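## Task

Put plate E07 into nest OUT while each of the two remaining plates finishes back in its original nest; every plate must rest flat within its nest's locators with well A1 at the A1-marked corner, stay there without robot support, and the grippers must release and back away at the end.

## Robot and tools

Setup. Two arms, left_arm and right_arm, each with six joints and a parallel gripper. Nest OUT lies between the arms; nests N1, N2, N3 and RD form an arc in front of them, running clockwise when viewed from above. A fixed bar-code scanner beside RD reads a plate laid flat in RD (well A1 at the A1 corner) once its view is clear, which is how you identify plates. Well A1 sits at the plate's clipped corner. Either arm may be parked out of the way. Occasional disturbances may tug a held part or nudge loose objects.

Frame. All reported positions use one world frame: origin on the table top midway between the arms, +z up, +x outward over the table, +y toward left_arm's side. Arm names are not image directions. Arm bases may be tilted; mounting plates and the rear metal frame are fixed obstacles. Printed hand positions can be inaccurate, worse at long reach.

execute_actions. Argument actions: a list holding one action (an empty list just returns state and images). An action may have rows, steps and until. rows: 1 to 15 rows, each applied for one 1/30 s control step. Each row has 14 numbers in [-1, 1]: left_arm waist, shoulder, elbow, wrist pitch, wrist yaw, wrist roll, gripper opening, then the same seven for right_arm. The six joint numbers are offsets measured from that arm's joint angles at the start of the action (the last reported angles), not from the previous row, scaled so 1.0 equals 1.264 rad waist, 1.32 shoulder, 1.276 elbow, 1.83 wrist pitch, 1.686 wrist yaw, 2.022 wrist roll. Joint ranges (rad): waist -2.880..2.880, shoulder 0.000..3.142, elbow 0.000..3.019, wrist pitch -1.693..1.571, wrist yaw -1.571..1.571, wrist roll -2.094..2.094. A request beyond a limit by over 0.019 rad is rejected; real limits may differ by up to 0.019 rad, and overshoots are clipped with the note "joint sent to its limit" (absence of that note proves nothing). The opening is absolute: +1 fully open, -1 closed; a full close takes at least about 0.2 s.
steps: 1 to 450 control steps, at least the row count, default 15. After the final row each arm keeps heading to that row's target and grippers keep its command, so give long moves enough steps. until: stops the action at the first step where all conditions hold, e.g. {"scanner": {"code": "e07"}} or {"scanner": {"reads": [">", 0]}}; numbers need a comparison (=, !=, <, <=, >, >=). It does not halt motion. Any bad value or name refuses the whole call.

Motion limits. Per step each joint target stays within a lead of its measured angle: 0.264 waist, 0.32 shoulder, 0.276 elbow, 0.33 wrist pitch, 0.186 wrist yaw, 0.522 wrist roll (rad); targets that would move the gripper over 70 mm from its measured spot are scaled back. Big moves may need several calls; finish an interrupted move with a fresh action. Moves of a few mm may not shift the hand. Arms can sag under zero offsets: in the first call of each reply, send offsets back to the wanted angles, then zeros, increasing the aim if a joint lags. Between calls the robot holds the last command.

Results. State line per arm: end_effector_position (m) and end_effector_quat_wxyz. The gripper's fingers point along its +z and open along its y; the position is between the pads, about 1 cm behind the tips. Joint positions and velocities list each arm's six joints (rad, rad/s) then pad gap (m; 0.094 fully open). grip_measured is the opening on the command scale, possibly off by about 1 mm per gripper. To hold something, command roughly 0.03 below grip_measured (less for a lighter hold). Scanner reports code (lowercase ID or no_read; never wrong) and reads (count of no_read-to-ID changes). "joint command not followed" means the clearance check altered targets; that arm drops its target and rests until new rows. If an arm is forced too far from target, both arms drop targets. MOTOR HOT warns from 85 °C; at 100 °C an OVER-TEMPERATURE FAULT drops that arm and gripper until cooled, so avoid holding loads long.

zoom_image: camera (cam_high, cam_low, cam_left_wrist, cam_right_wrist; each 504x504) and region [x0, y0, x1, y1] in pixels from top-left, at most 504 by 504. Calibration lines give K, distortion and T_world_to_cam for projecting world points.

finished_scene: scene = current scene number; irreversible, call only once the goal is stable with grippers open and clear.

Avoid: dropping or knocking anything off the table, slamming, hard pushes, arms colliding or pressing each other, and leaving plates tilted or resting on locators.

Each tool is called after "Request:" as name([rows], argument=value, ...), one row to a line, values as JSON.

## Session

I'll start by looking at the scene's state.

Request:
execute_actions(actions=[])

Scene clock: 0.00 s.
left_arm: end_effector_position=(+0.1613, +0.8057, +0.1638) grip_measured=+1.000 end_effector_quat_wxyz=(+0.102, -0.034, +0.979, +0.171) | right_arm: end_effector_position=(+0.2524, +0.3189, +0.1948) grip_measured=+1.000 end_effector_quat_wxyz=(-0.203, -0.249, +0.930, +0.178)
Joint positions: left_arm=[ 1.409  1.479  1.15  -0.853  0.097  1.23   0.094] | right_arm=[ 1.173  2.109  2.095 -1.629 -0.543  0.45   0.094]
Joint velocities: left_arm=[-0.005 -0.024  0.007  0.002 -0.022 -0.081  0.   ] | right_arm=[-0.015 -0.015 -0.007  0.017 -0.022  0.007  0.   ]
scanner: code=no_read reads=0

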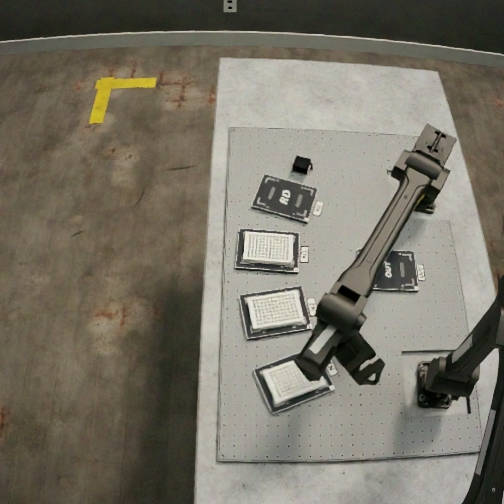

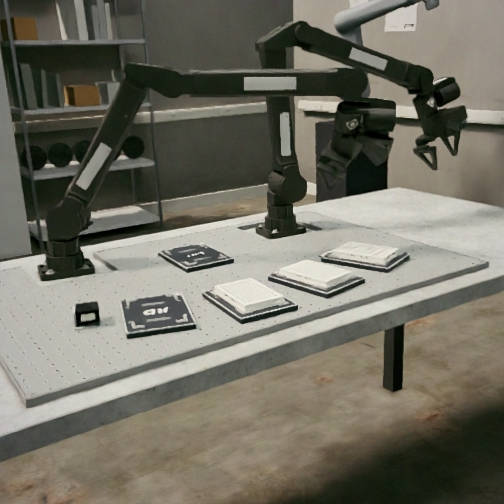

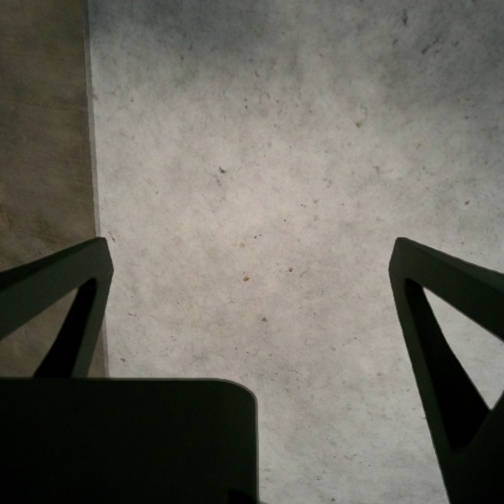

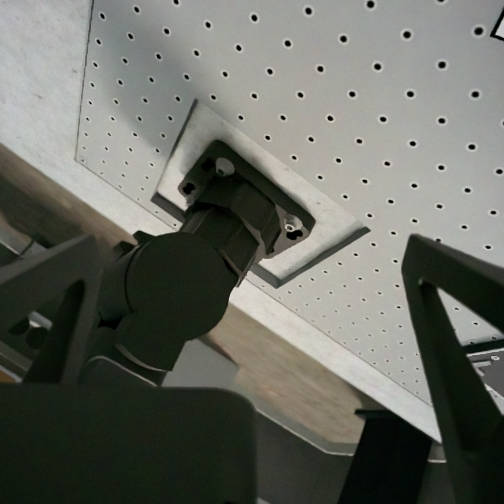

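Request:
zoom_image(camera="cam_high", region=[220, 140, 440, 290])

Request:
zoom_image(camera="cam_high", region=[220, 270, 440, 430])

Request:
zoom_image(camera="cam_low", region=[60, 230, 420, 350])

Region (220, 140, 440, 290) of cam_high's 504x504 image, scaled by 2.291, with more detail than that image has; it fills the top 344 rows of this view, and the rest is white.

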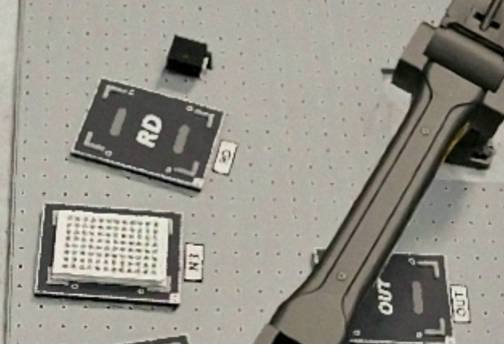

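Region (220, 270, 440, 430) of cam_high's 504x504 image, scaled by 2.291, with more detail than that image has; it fills the top 367 rows of this view, and the rest is white.

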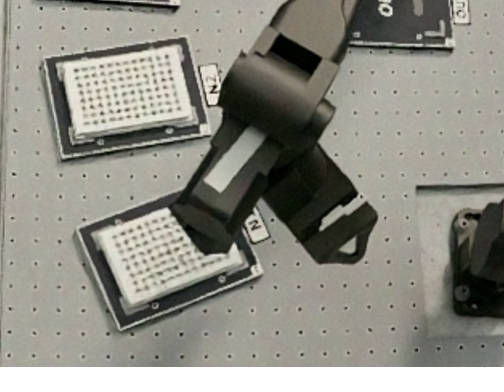

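Region (60, 230, 420, 350) of cam_low's 504x504 image, scaled by 1.400, with more detail than that image has.

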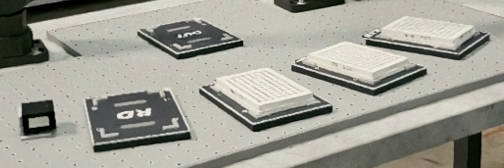

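Request:
zoom_image(camera="cam_low", region=[190, 265, 310, 335])

Request:
zoom_image(camera="cam_high", region=[240, 150, 340, 230])

Request:
zoom_image(camera="cam_high", region=[225, 220, 325, 285])

Region (190, 265, 310, 335) of cam_low's 504x504 image, scaled by 4.200, with more detail than that image has; it fills the top 294 rows of this view, and the rest is white.

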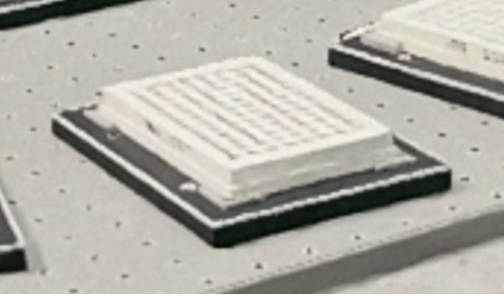

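Region (240, 150, 340, 230) of cam_high's 504x504 image, scaled by 5.040, with more detail than that image has; it fills the top 403 rows of this view, and the rest is white.

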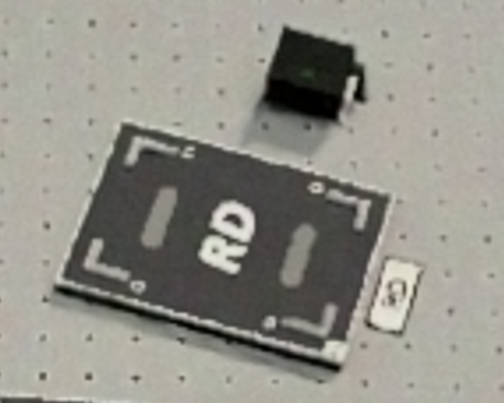

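Region (225, 220, 325, 285) of cam_high's 504x504 image, scaled by 5.040, with more detail than that image has; it fills the top 328 rows of this view, and the rest is white.

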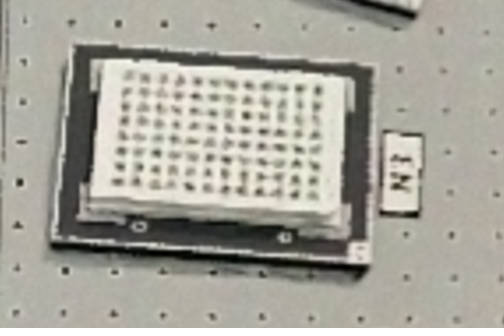

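Request:
zoom_image(camera="cam_low", region=[212, 285, 252, 313])

Request:
zoom_image(camera="cam_low", region=[270, 262, 330, 297])

Request:
zoom_image(camera="cam_low", region=[320, 240, 380, 272])

Region (212, 285, 252, 313) of cam_low's 504x504 image, scaled by 12.600, with more detail than that image has; it fills the top 353 rows of this view, and the rest is white.

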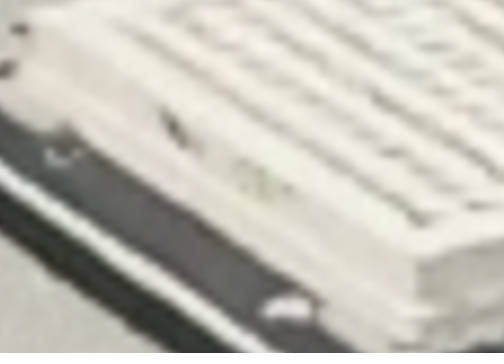

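Region (270, 262, 330, 297) of cam_low's 504x504 image, scaled by 8.400, with more detail than that image has; it fills the top 294 rows of this view, and the rest is white.

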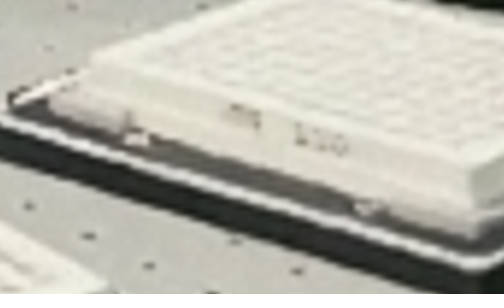

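Region (320, 240, 380, 272) of cam_low's 504x504 image, scaled by 8.400, with more detail than that image has; it fills the top 269 rows of this view, and the rest is white.

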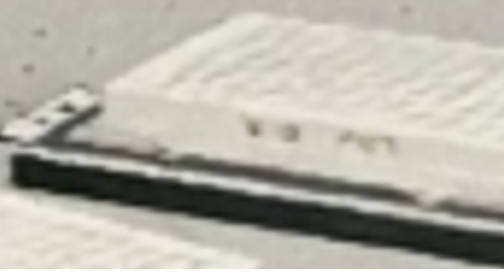

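Request:
execute_actions([
  {"rows": [[-0.08,0,0,0,0,0,1,-0.12,0,0,0,0,0,1],[-0.16,0,0,0,0,0,1,-0.24,0,0,0,0,0,1],[-0.24,0,0,0,0,0,1,-0.36,0,0,0,0,0,1],[-0.316,0,0,0,0,0,1,-0.475,0,0,0,0,0,1]], "steps": 40},
])

Scene clock: 121.33 s.
left_arm: end_effector_position=(+0.3379, +0.7130, +0.1638) grip_measured=+1.000 end_effector_quat_wxyz=(+0.133, +0.159, +0.967, +0.147) | right_arm: end_effector_position=(+0.5311, +0.0674, +0.1948) grip_measured=+1.000 end_effector_quat_wxyz=(-0.143, +0.031, +0.962, +0.230)
Joint positions: left_arm=[ 1.015  1.479  1.15  -0.853  0.097  1.23   0.094] | right_arm=[ 0.583  2.109  2.095 -1.629 -0.544  0.45   0.094]
Joint velocities: left_arm=[-0.005 -0.015 -0.007  0.002  0.007 -0.007  0.   ] | right_arm=[ 0.044 -0.005 -0.007 -0.002 -0.037 -0.007  0.   ]
scanner: code=no_read reads=0
camera_calibration (this result's frames):
cam_left_wrist: T_world_to_cam=[[-0.254982, -0.910363, -0.325918, 0.78873], [-0.922353, 0.127812, 0.364594, 0.167396], [-0.290256, 0.393577, -0.872266, 0.0826973], [0, 0, 0, 1]] pos_world=[0.379513, 0.664088, 0.268164]
cam_right_wrist: T_world_to_cam=[[-0.127419, -0.898177, -0.420765, 0.208755], [-0.626328, -0.256078, 0.736299, 0.217016], [-0.769076, 0.357355, -0.529924, 0.608046], [0, 0, 0, 1]] pos_world=[0.630156, 0.0257841, 0.250266]

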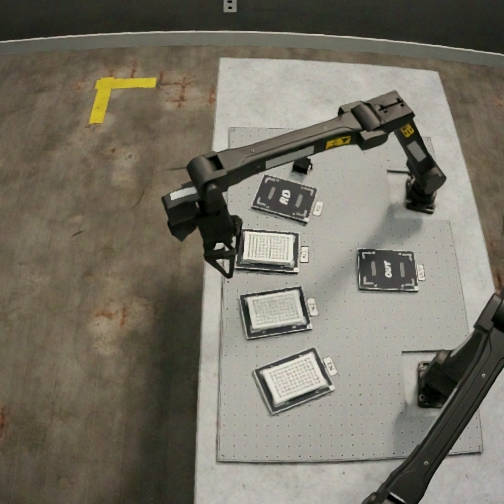

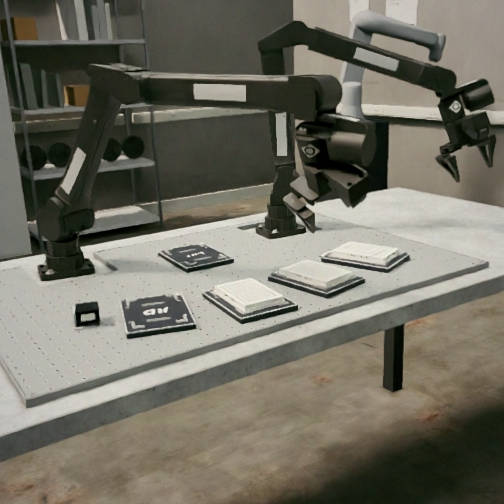

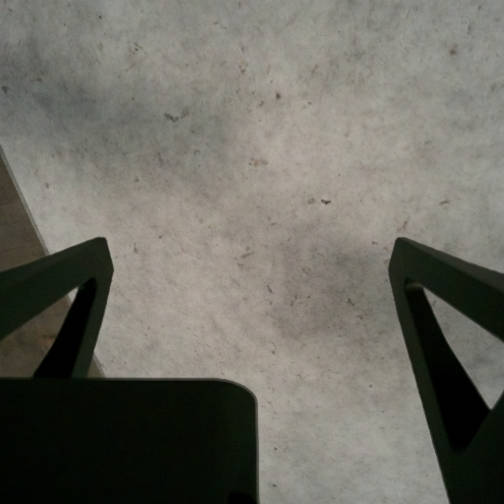

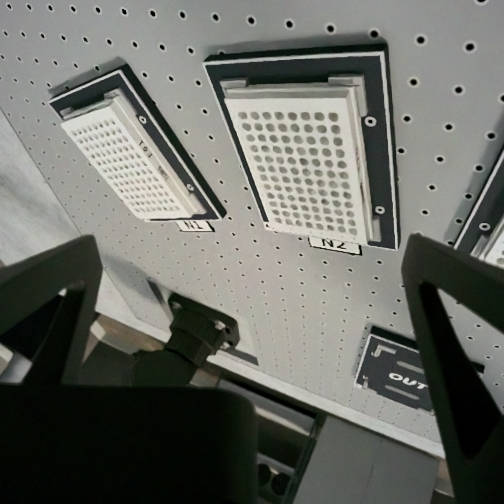

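Request:
execute_actions([
  {"rows": [[0,0,0,-0.06,0,0,1,0,0,0,0,0.08,0,1],[0,0,0,-0.12,0,0,1,0,0,0,0,0.16,0,1],[0,0,0,-0.18,0,0,1,0,0,0,0,0.24,0,1],[0,0,0,-0.2186,0,0,1,0,0,0,0,0.3227,0,1]], "steps": 35},
])

Scene clock: 167.10 s.
left_arm: end_effector_position=(+0.2794, +0.6356, +0.1399) grip_measured=+1.000 end_effector_quat_wxyz=(+0.040, +0.152, +0.987, -0.027) | right_arm: end_effector_position=(+0.5643, -0.0147, +0.1706) grip_measured=+1.000 end_effector_quat_wxyz=(-0.033, +0.023, +0.999, -0.013)
Joint positions: left_arm=[ 1.015  1.48   1.135 -1.236  0.097  1.23   0.094] | right_arm=[ 0.583  2.109  2.095 -1.629 -0.004  0.45   0.094]
Joint velocities: left_arm=[-0.005  0.005 -0.002  0.012 -0.051 -0.081  0.   ] | right_arm=[-0.015  0.005  0.002 -0.012  0.007 -0.037  0.   ]
scanner: code=no_read reads=0
camera_calibration (this result's frames):
cam_left_wrist: T_world_to_cam=[[-0.289638, -0.956246, 0.0412676, 0.683038], [-0.815603, 0.269143, 0.512205, -0.00824757], [-0.500901, 0.114696, -0.857871, 0.309468], [0, 0, 0, 1]] pos_world=[0.34612, 0.619878, 0.241521]
cam_right_wrist: T_world_to_cam=[[-0.0486578, -0.997985, 0.040717, 0.0044427], [-0.77173, 0.0634433, 0.632778, 0.339043], [-0.634086, -0.000632975, -0.773262, 0.610112], [0, 0, 0, 1]] pos_world=[0.648729, -0.0166901, 0.257057]

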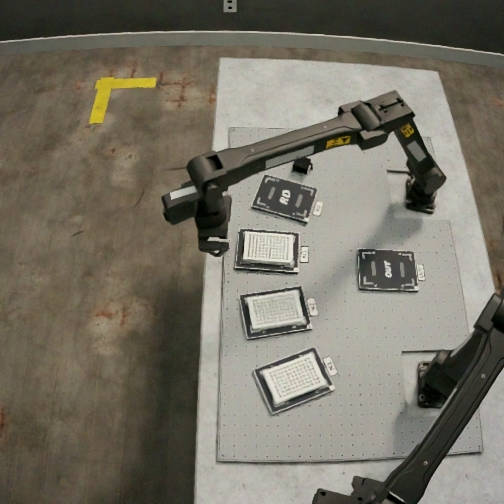

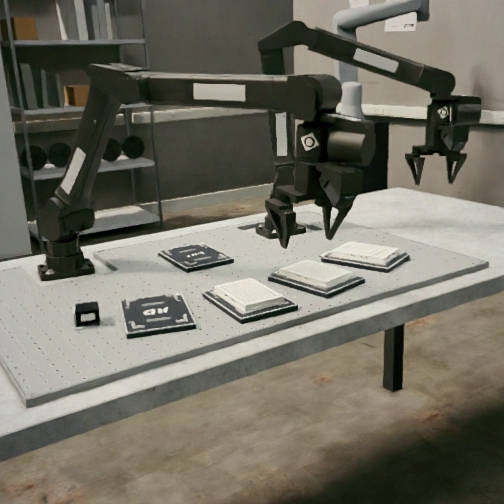

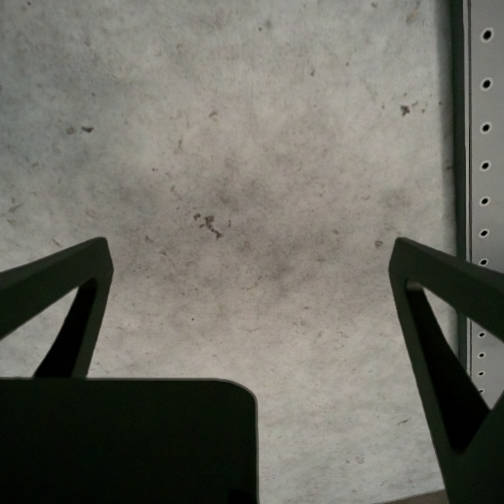

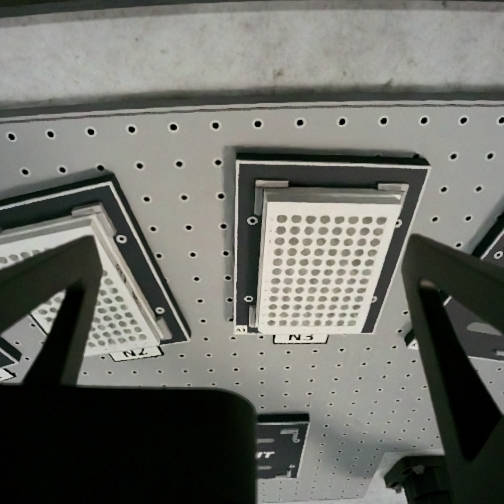

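Request:
execute_actions([
  {"rows": [[0,-0.05,0,0,0,0,1,0,-0.05,0,0,0,0,1],[0,-0.1,0,0,0,0,1,0,-0.1,0,0,0,0,1],[0,-0.15,0,0,0,0,1,0,-0.15,0,0,0,0,1],[0,-0.19,0,0,0,0,1,0,-0.19,0,0,0,0,1]], "steps": 35},
])

Scene clock: 229.67 s.
left_arm: end_effector_position=(+0.2676, +0.6199, +0.2244) grip_measured=+1.000 end_effector_quat_wxyz=(+0.093, +0.157, +0.981, +0.070) | right_arm: end_effector_position=(+0.5325, -0.0283, +0.3296) grip_measured=+1.000 end_effector_quat_wxyz=(+0.085, +0.022, +0.995, +0.041)
Joint positions: left_arm=[ 1.015  1.237  1.114 -1.236  0.097  1.23   0.094] | right_arm=[ 0.583  1.838  2.085 -1.629 -0.004  0.45   0.094]
Joint velocities: left_arm=[-0.015 -0.015 -0.012  0.002 -0.066 -0.022  0.   ] | right_arm=[ 0.005  0.005 -0.017  0.002 -0.007  0.022  0.   ]
scanner: code=no_read reads=0
camera_calibration (this result's frames):
cam_left_wrist: T_world_to_cam=[[-0.281244, -0.945133, -0.166207, 0.698578], [-0.879486, 0.184565, 0.43868, 0.0290584], [-0.383935, 0.269553, -0.88314, 0.256215], [0, 0, 0, 1]] pos_world=[0.320397, 0.585822, 0.329635]
cam_right_wrist: T_world_to_cam=[[-0.0447536, -0.996314, -0.0731797, 0.0183324], [-0.900198, 0.00845579, 0.4354, 0.346651], [-0.433176, 0.0853619, -0.897258, 0.649172], [0, 0, 0, 1]] pos_world=[0.594081, -0.040081, 0.432885]

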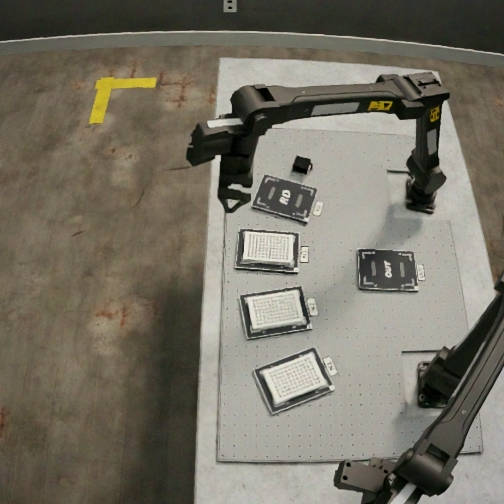

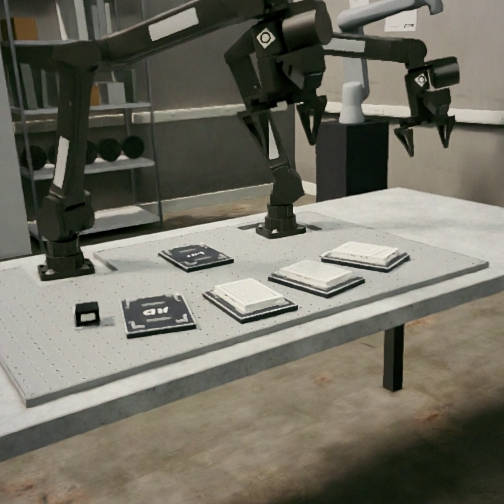

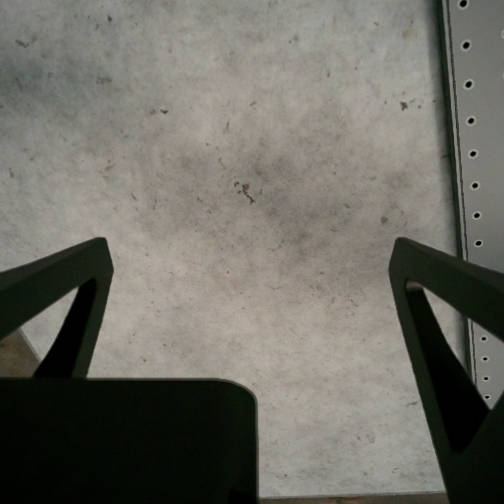

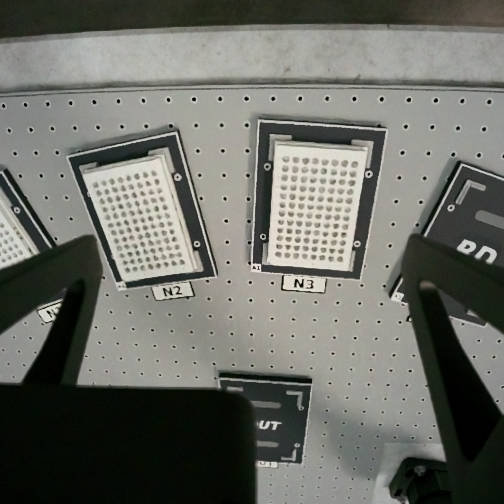

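Request:
execute_actions([
  {"rows": [[0,0,0.05,0,0,0,1,0,0,-0.06,0,0,0,1],[0,0,0.1,0,0,0,1,0,0,-0.12,0,0,0,1],[0,0,0.15,0,0,0,1,0,0,-0.18,0,0,0,1],[0,0,0.196,0,0,0,1,0,0,-0.235,0,0,0,1]], "steps": 35},
])

Scene clock: 270.03 s.
left_arm: end_effector_position=(+0.2978, +0.6600, +0.3211) grip_measured=+1.000 end_effector_quat_wxyz=(+0.141, +0.159, +0.964, +0.162) | right_arm: end_effector_position=(+0.4750, -0.0529, +0.2096) grip_measured=+1.000 end_effector_quat_wxyz=(-0.053, +0.023, +0.998, -0.022)
Joint positions: left_arm=[ 1.015  1.236  1.325 -1.236  0.097  1.23   0.094] | right_arm=[ 0.583  1.841  1.78  -1.625 -0.004  0.45   0.094]
Joint velocities: left_arm=[-0.005 -0.015 -0.007 -0.007 -0.022  0.022  0.   ] | right_arm=[ 0.005  0.015  0.007 -0.002 -0.007 -0.095  0.   ]
scanner: code=no_read reads=0
camera_calibration (this result's frames):
cam_left_wrist: T_world_to_cam=[[-0.247844, -0.900914, -0.356268, 0.782864], [-0.929815, 0.117933, 0.348619, 0.093745], [-0.27206, 0.417667, -0.866913, 0.206102], [0, 0, 0, 1]] pos_world=[0.337266, 0.608156, 0.424901]
cam_right_wrist: T_world_to_cam=[[-0.0466293, -0.997117, 0.0598618, -0.0445667], [-0.745612, 0.0746223, 0.662188, 0.229871], [-0.664746, -0.0137564, -0.746942, 0.592008], [0, 0, 0, 1]] pos_world=[0.562852, -0.0534479, 0.292646]

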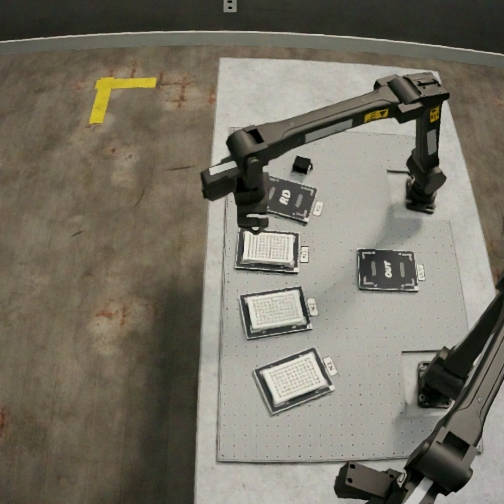

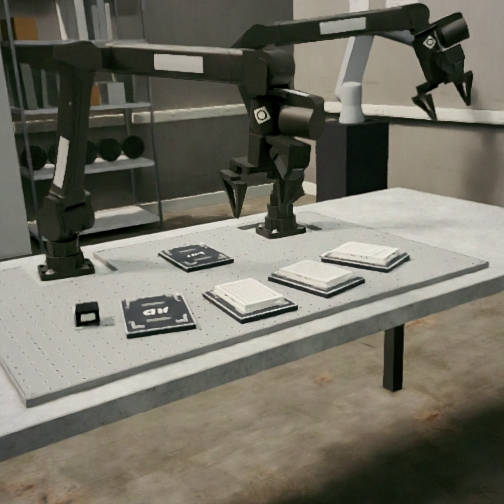

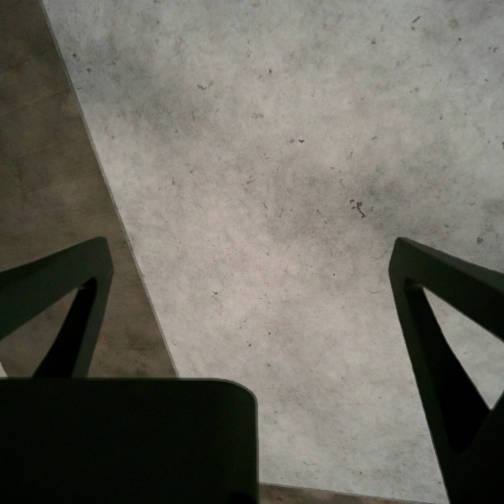

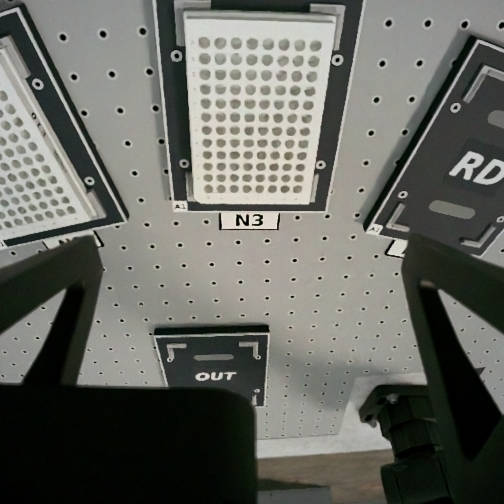

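Request:
zoom_image(camera="cam_high", region=[345, 235, 445, 305])

Request:
zoom_image(camera="cam_high", region=[230, 275, 330, 345])

Request:
zoom_image(camera="cam_high", region=[245, 340, 345, 420])

Request:
zoom_image(camera="cam_right_wrist", region=[140, 0, 380, 240])

Region (345, 235, 445, 305) of cam_high's 504x504 image, scaled by 5.040, with more detail than that image has; it fills the top 353 rows of this view, and the rest is white.

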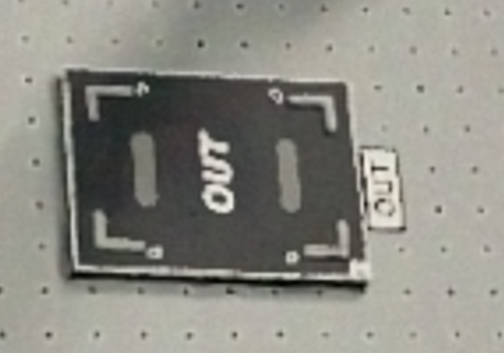

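Region (230, 275, 330, 345) of cam_high's 504x504 image, scaled by 5.040, with more detail than that image has; it fills the top 353 rows of this view, and the rest is white.

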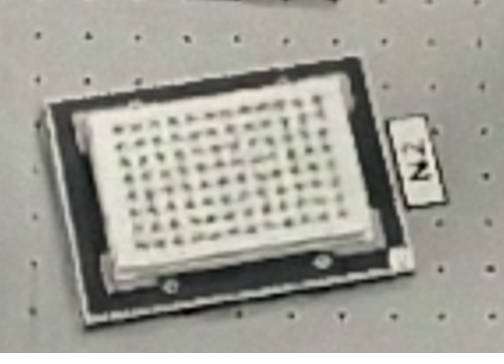

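Region (245, 340, 345, 420) of cam_high's 504x504 image, scaled by 5.040, with more detail than that image has; it fills the top 403 rows of this view, and the rest is white.

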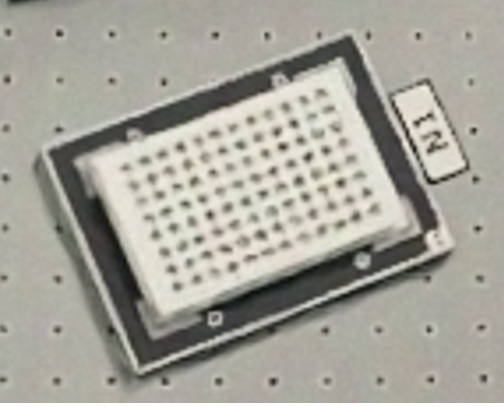

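Region (140, 0, 380, 240) of cam_right_wrist's 504x504 image, scaled by 2.100, with more detail than that image has.

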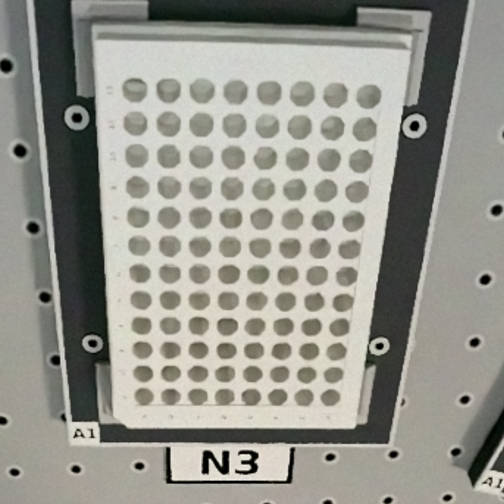

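Request:
zoom_image(camera="cam_right_wrist", region=[170, 0, 350, 110])

Request:
zoom_image(camera="cam_right_wrist", region=[160, 120, 340, 230])

Region (170, 0, 350, 110) of cam_right_wrist's 504x504 image, scaled by 2.800, with more detail than that image has.

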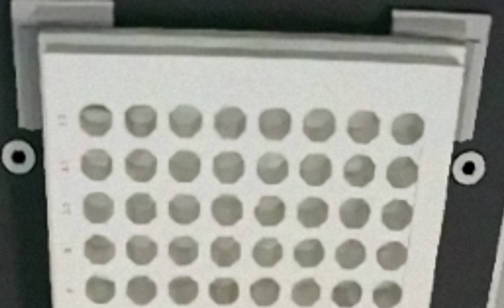

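Region (160, 120, 340, 230) of cam_right_wrist's 504x504 image, scaled by 2.800, with more detail than that image has.

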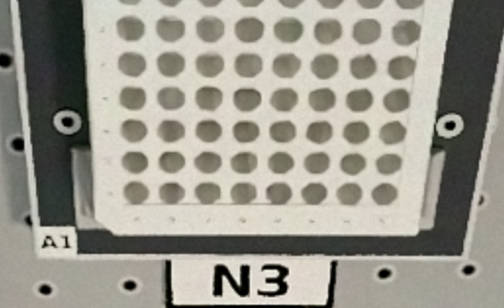

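Request:
zoom_image(camera="cam_right_wrist", region=[0, 60, 130, 230])

Region (0, 60, 130, 230) of cam_right_wrist's 504x504 image, scaled by 2.965, with more detail than that image has; it fills the left 385 columns of this view, and the rest is white.

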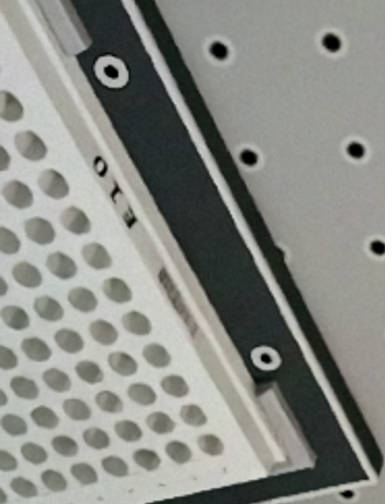

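Request:
execute_actions([
  {"rows": [[0,0,0,0,0,0,1,-0.05,0,0,0,0,0,1],[0,0,0,0,0,0,1,-0.10,0,0,0,0,0,1],[0,0,0,0,0,0,1,-0.16,0,0,0,0,0,1],[0,0,0,0,0,0,1,-0.2136,0,0,0,0,0,1]], "steps": 24},
])

Scene clock: 390.83 s.
left_arm: end_effector_position=(+0.2978, +0.6600, +0.3211) grip_measured=+1.000 end_effector_quat_wxyz=(+0.141, +0.159, +0.964, +0.162) | right_arm: end_effector_position=(+0.5141, -0.1951, +0.2096) grip_measured=+1.000 end_effector_quat_wxyz=(-0.056, +0.158, +0.986, -0.015)
Joint positions: left_arm=[ 1.015  1.236  1.325 -1.236  0.097  1.23   0.094] | right_arm=[ 0.31   1.841  1.78  -1.625 -0.003  0.45   0.094]
Joint velocities: left_arm=[-0.005  0.005  0.002  0.002  0.037 -0.022  0.   ] | right_arm=[ 0.132 -0.015 -0.002 -0.017  0.066  0.007  0.   ]
scanner: code=no_read reads=0
camera_calibration (this result's frames):
cam_left_wrist: T_world_to_cam=[[-0.247844, -0.900914, -0.356268, 0.782864], [-0.929815, 0.117933, 0.348619, 0.093745], [-0.27206, 0.417667, -0.866913, 0.206102], [0, 0, 0, 1]] pos_world=[0.337266, 0.608156, 0.424901]
cam_right_wrist: T_world_to_cam=[[-0.313799, -0.947557, 0.0605427, -0.0377061], [-0.697932, 0.273423, 0.661914, 0.283972], [-0.643755, 0.165453, -0.747131, 0.640255], [0, 0, 0, 1]] pos_world=[0.598529, -0.219305, 0.292672]

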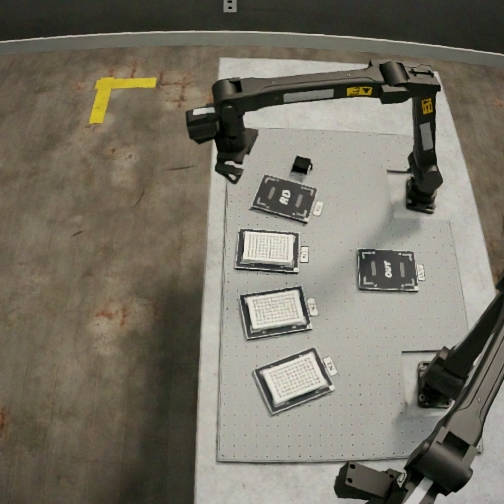

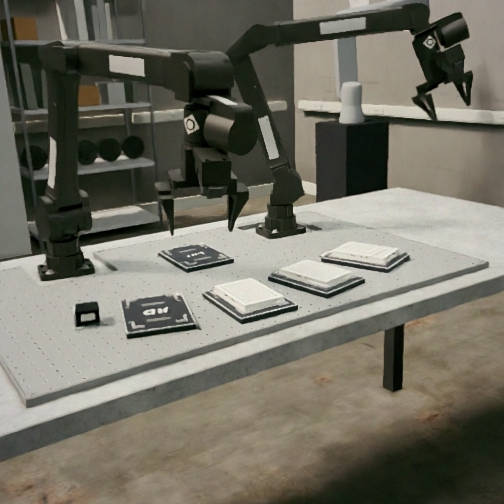

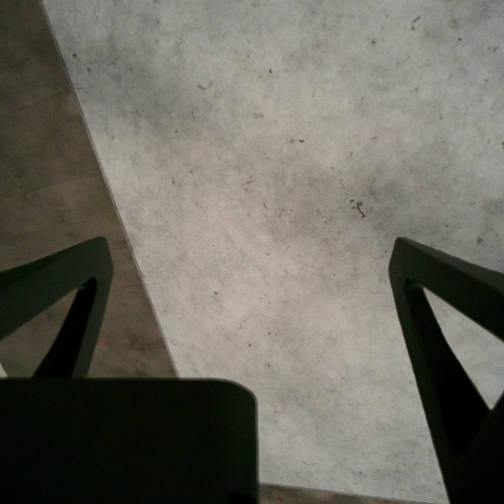

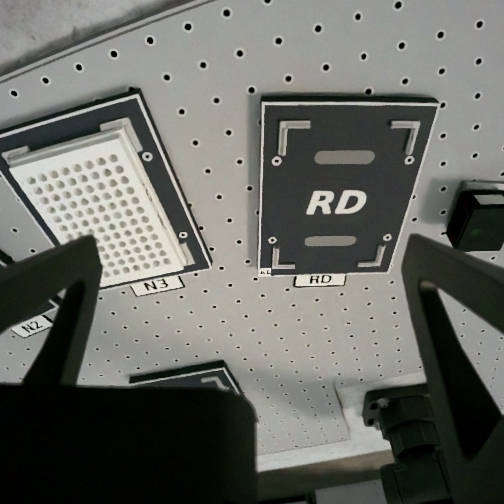

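Request:
zoom_image(camera="cam_right_wrist", region=[100, 110, 220, 280])

Request:
zoom_image(camera="cam_right_wrist", region=[240, 80, 460, 300])

Region (100, 110, 220, 280) of cam_right_wrist's 504x504 image, scaled by 2.965, with more detail than that image has; it fills the left 356 columns of this view, and the rest is white.

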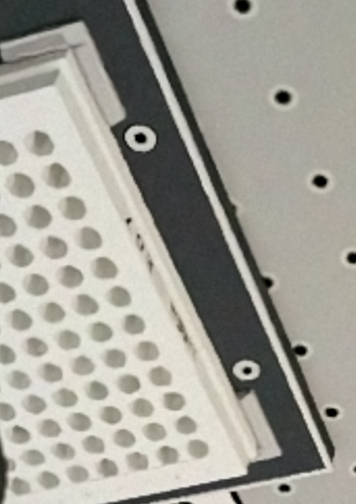

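Region (240, 80, 460, 300) of cam_right_wrist's 504x504 image, scaled by 2.291, with more detail than that image has.

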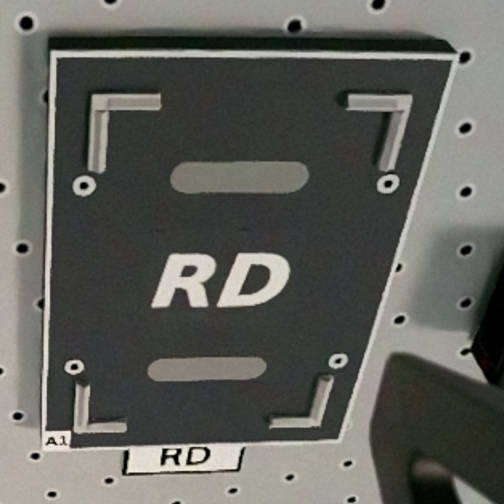

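Request:
zoom_image(camera="cam_right_wrist", region=[130, 170, 180, 240])

Region (130, 170, 180, 240) of cam_right_wrist's 504x504 image, scaled by 7.200, with more detail than that image has; it fills the left 360 columns of this view, and the rest is white.

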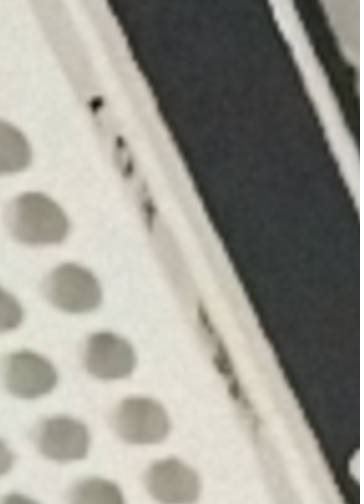

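Request:
execute_actions([
  {"rows": [[0,0,0,0,0,0,1,0,-0.005,-0.03,0.03,0,0.07,1],[0,0,0,0,0,0,1,0,-0.01,-0.06,0.06,0,0.14,1],[0,0,0,0,0,0,1,0,-0.015,-0.10,0.09,0,0.21,1],[0,0,0,0,0,0,1,0,-0.02,-0.14,0.12,0,0.28,1],[0,0,0,0,0,0,1,0,-0.025,-0.17,0.15,0,0.35,1],[0,0,0,0,0,0,1,0,-0.0288,-0.2061,0.1858,0,0.445,1]], "steps": 30},
])

Scene clock: 447.50 s.
left_arm: end_effector_position=(+0.2978, +0.6600, +0.3211) grip_measured=+1.000 end_effector_quat_wxyz=(+0.141, +0.159, +0.964, +0.162) | right_arm: end_effector_position=(+0.5085, -0.1926, +0.1288) grip_measured=+1.000 end_effector_quat_wxyz=(-0.007, +0.565, +0.825, -0.004)
Joint positions: left_arm=[ 1.015  1.236  1.325 -1.236  0.097  1.23   0.094] | right_arm=[ 0.316  1.8    1.51  -1.297 -0.003  1.338  0.094]
Joint velocities: left_arm=[-0.015 -0.015  0.007 -0.007 -0.022 -0.095  0.   ] | right_arm=[-0.005 -0.005  0.017 -0.022 -0.037  0.007  0.   ]
scanner: code=no_read reads=0
camera_calibration (this result's frames):
cam_left_wrist: T_world_to_cam=[[-0.247844, -0.900914, -0.356268, 0.782864], [-0.929815, 0.117933, 0.348619, 0.093745], [-0.27206, 0.417667, -0.866913, 0.206102], [0, 0, 0, 1]] pos_world=[0.337266, 0.608156, 0.424901]
cam_right_wrist: T_world_to_cam=[[-0.933595, -0.357233, 0.0280148, 0.400925], [-0.274151, 0.762433, 0.58612, 0.221325], [-0.230741, 0.539518, -0.80974, 0.445888], [0, 0, 0, 1]] pos_world=[0.537863, -0.266086, 0.220099]

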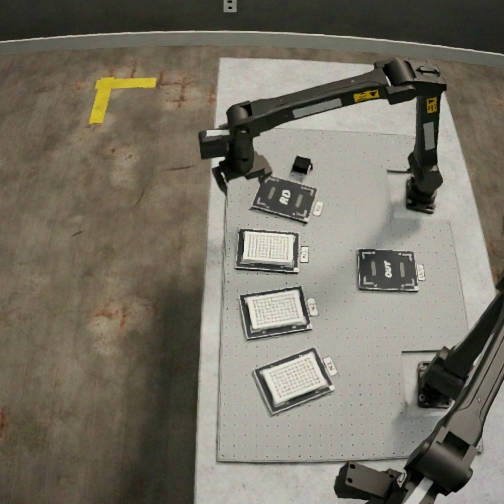

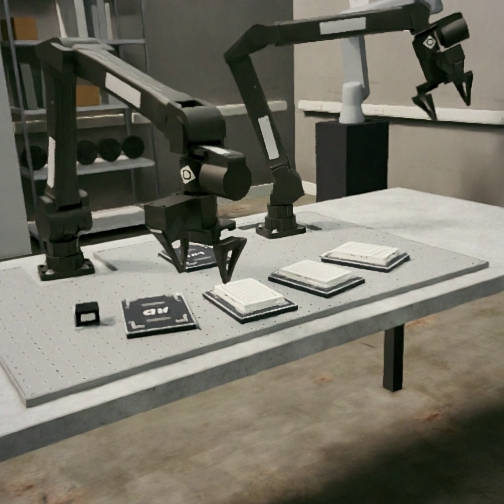

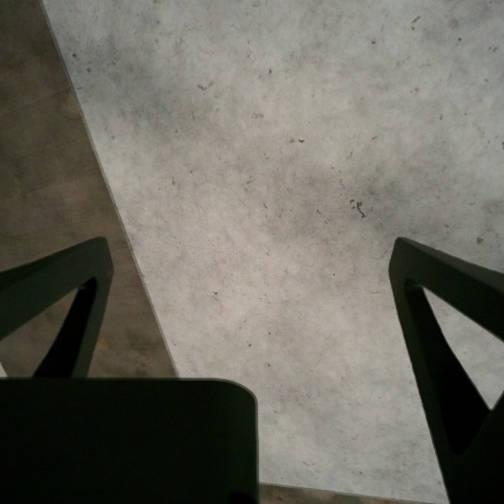

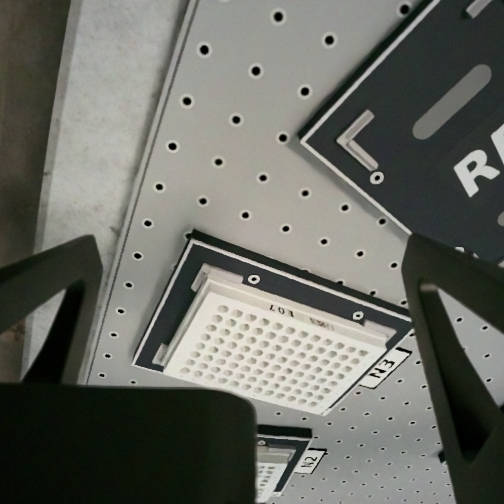

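Request:
zoom_image(camera="cam_right_wrist", region=[240, 270, 360, 360])

Region (240, 270, 360, 360) of cam_right_wrist's 504x504 image, scaled by 4.200, with more detail than that image has; it fills the top 378 rows of this view, and the rest is white.

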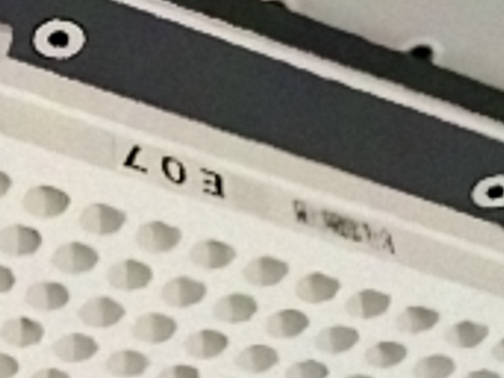

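Request:
zoom_image(camera="cam_right_wrist", region=[120, 220, 420, 430])

Region (120, 220, 420, 430) of cam_right_wrist's 504x504 image, scaled by 1.680, with more detail than that image has; it fills the top 353 rows of this view, and the rest is white.

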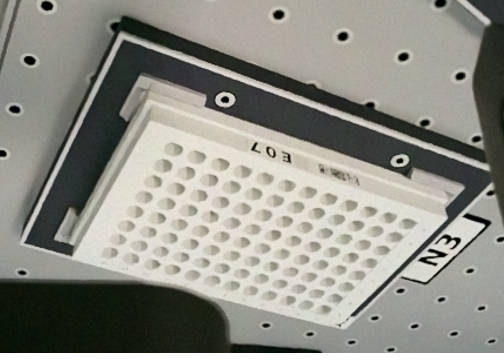

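Request:
zoom_image(camera="cam_right_wrist", region=[150, 270, 270, 400])

Request:
zoom_image(camera="cam_right_wrist", region=[280, 310, 410, 430])

Region (150, 270, 270, 400) of cam_right_wrist's 504x504 image, scaled by 3.877, with more detail than that image has; it fills the left 465 columns of this view, and the rest is white.

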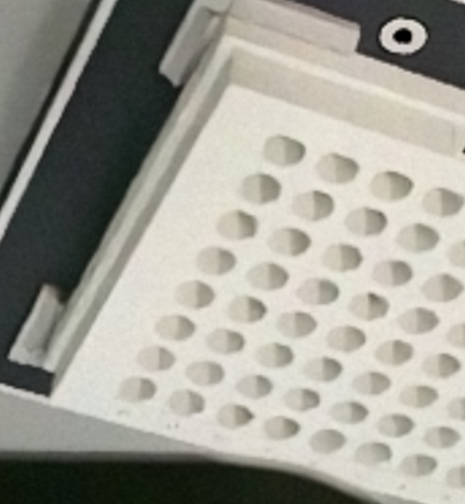

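Region (280, 310, 410, 430) of cam_right_wrist's 504x504 image, scaled by 3.877, with more detail than that image has; it fills the top 465 rows of this view, and the rest is white.

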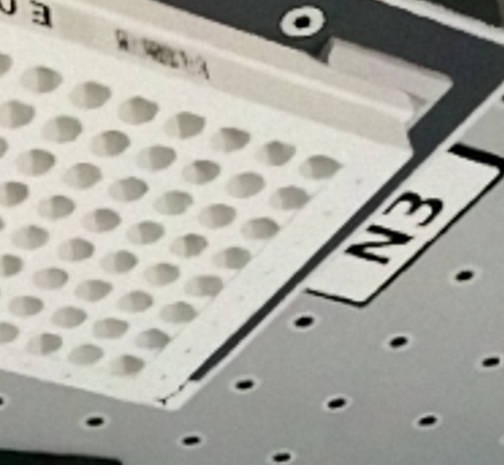

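Request:
execute_actions([
  {"rows": [[0,0,0,0,0,0,1,0.025,-0.004,-0.015,0.01,0,-0.05,1],[0,0,0,0,0,0,1,0.05,-0.008,-0.03,0.02,0,-0.10,1],[0,0,0,0,0,0,1,0.08,-0.012,-0.048,0.03,0,-0.16,1],[0,0,0,0,0,0,1,0.11,-0.017,-0.066,0.042,0,-0.22,1],[0,0,0,0,0,0,1,0.14,-0.022,-0.084,0.054,0,-0.28,1],[0,0,0,0,0,0,1,0.17,-0.027,-0.10,0.065,0,-0.33,1],[0,0,0,0,0,0,1,0.195,-0.031,-0.116,0.075,0,-0.38,1],[0,0,0,0,0,0,1,0.2123,-0.0337,-0.1285,0.083,0.002,-0.4187,1]], "steps": 32},
])

Scene clock: 564.93 s.
left_arm: end_effector_position=(+0.2978, +0.6600, +0.3211) grip_measured=+1.000 end_effector_quat_wxyz=(+0.141, +0.159, +0.964, +0.162) | right_arm: end_effector_position=(+0.4468, -0.0647, +0.0894) grip_measured=+1.000 end_effector_quat_wxyz=(-0.001, +0.049, +0.999, +0.001)
Joint positions: left_arm=[ 1.015  1.236  1.325 -1.236  0.097  1.23   0.094] | right_arm=[ 0.584  1.765  1.35  -1.157 -0.003  0.503  0.094]
Joint velocities: left_arm=[-0.005  0.005  0.002 -0.012 -0.022 -0.066  0.   ] | right_arm=[ 0.005  0.005 -0.017  0.012  0.051 -0.037  0.   ]
scanner: code=no_read reads=0
camera_calibration (this result's frames):
cam_left_wrist: T_world_to_cam=[[-0.247844, -0.900914, -0.356268, 0.782864], [-0.929815, 0.117933, 0.348619, 0.093745], [-0.27206, 0.417667, -0.866913, 0.206102], [0, 0, 0, 1]] pos_world=[0.337266, 0.608156, 0.424901]
cam_right_wrist: T_world_to_cam=[[-0.102019, -0.994723, 0.0109137, -0.0212232], [-0.807839, 0.0892445, 0.582608, 0.325216], [-0.580507, 0.0506207, -0.81268, 0.455712], [0, 0, 0, 1]] pos_world=[0.525101, -0.0732034, 0.181106]

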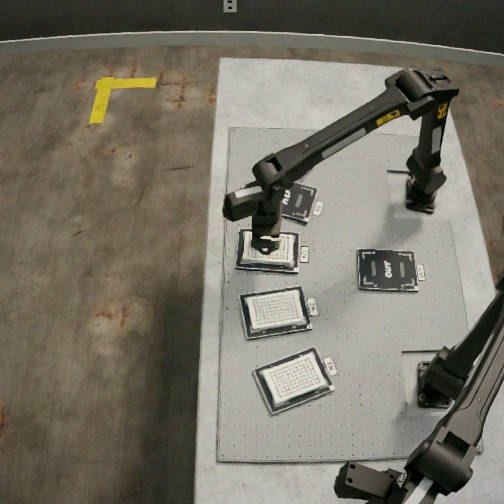

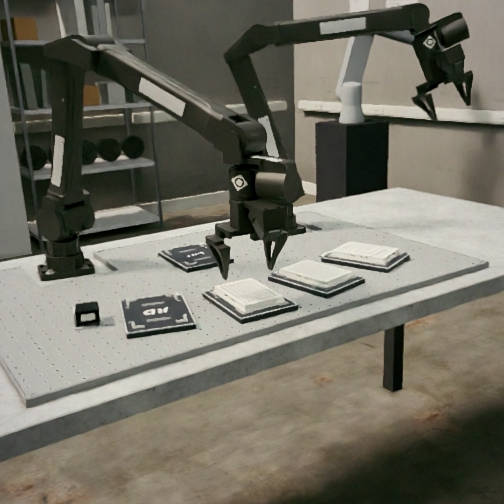

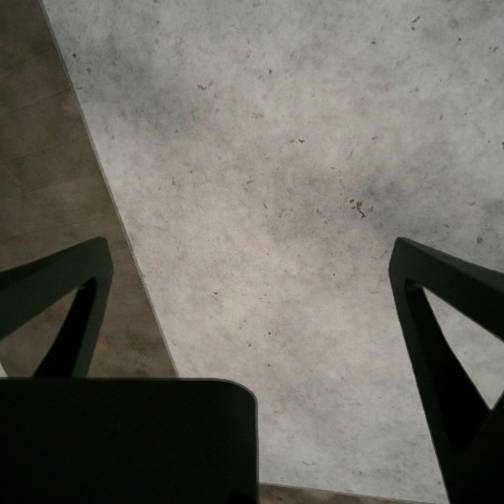

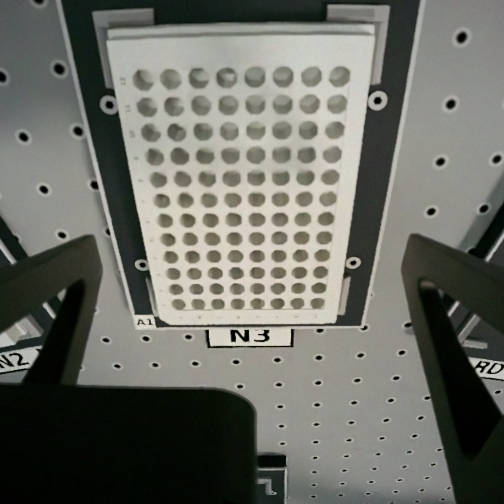

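Request:
zoom_image(camera="cam_right_wrist", region=[80, 0, 420, 340])

Region (80, 0, 420, 340) of cam_right_wrist's 504x504 image, scaled by 1.482, with more detail than that image has.

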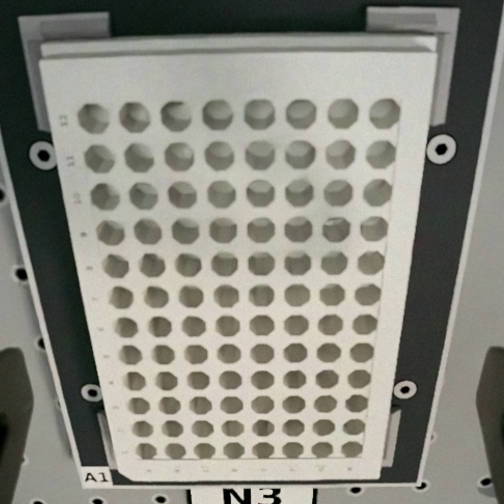

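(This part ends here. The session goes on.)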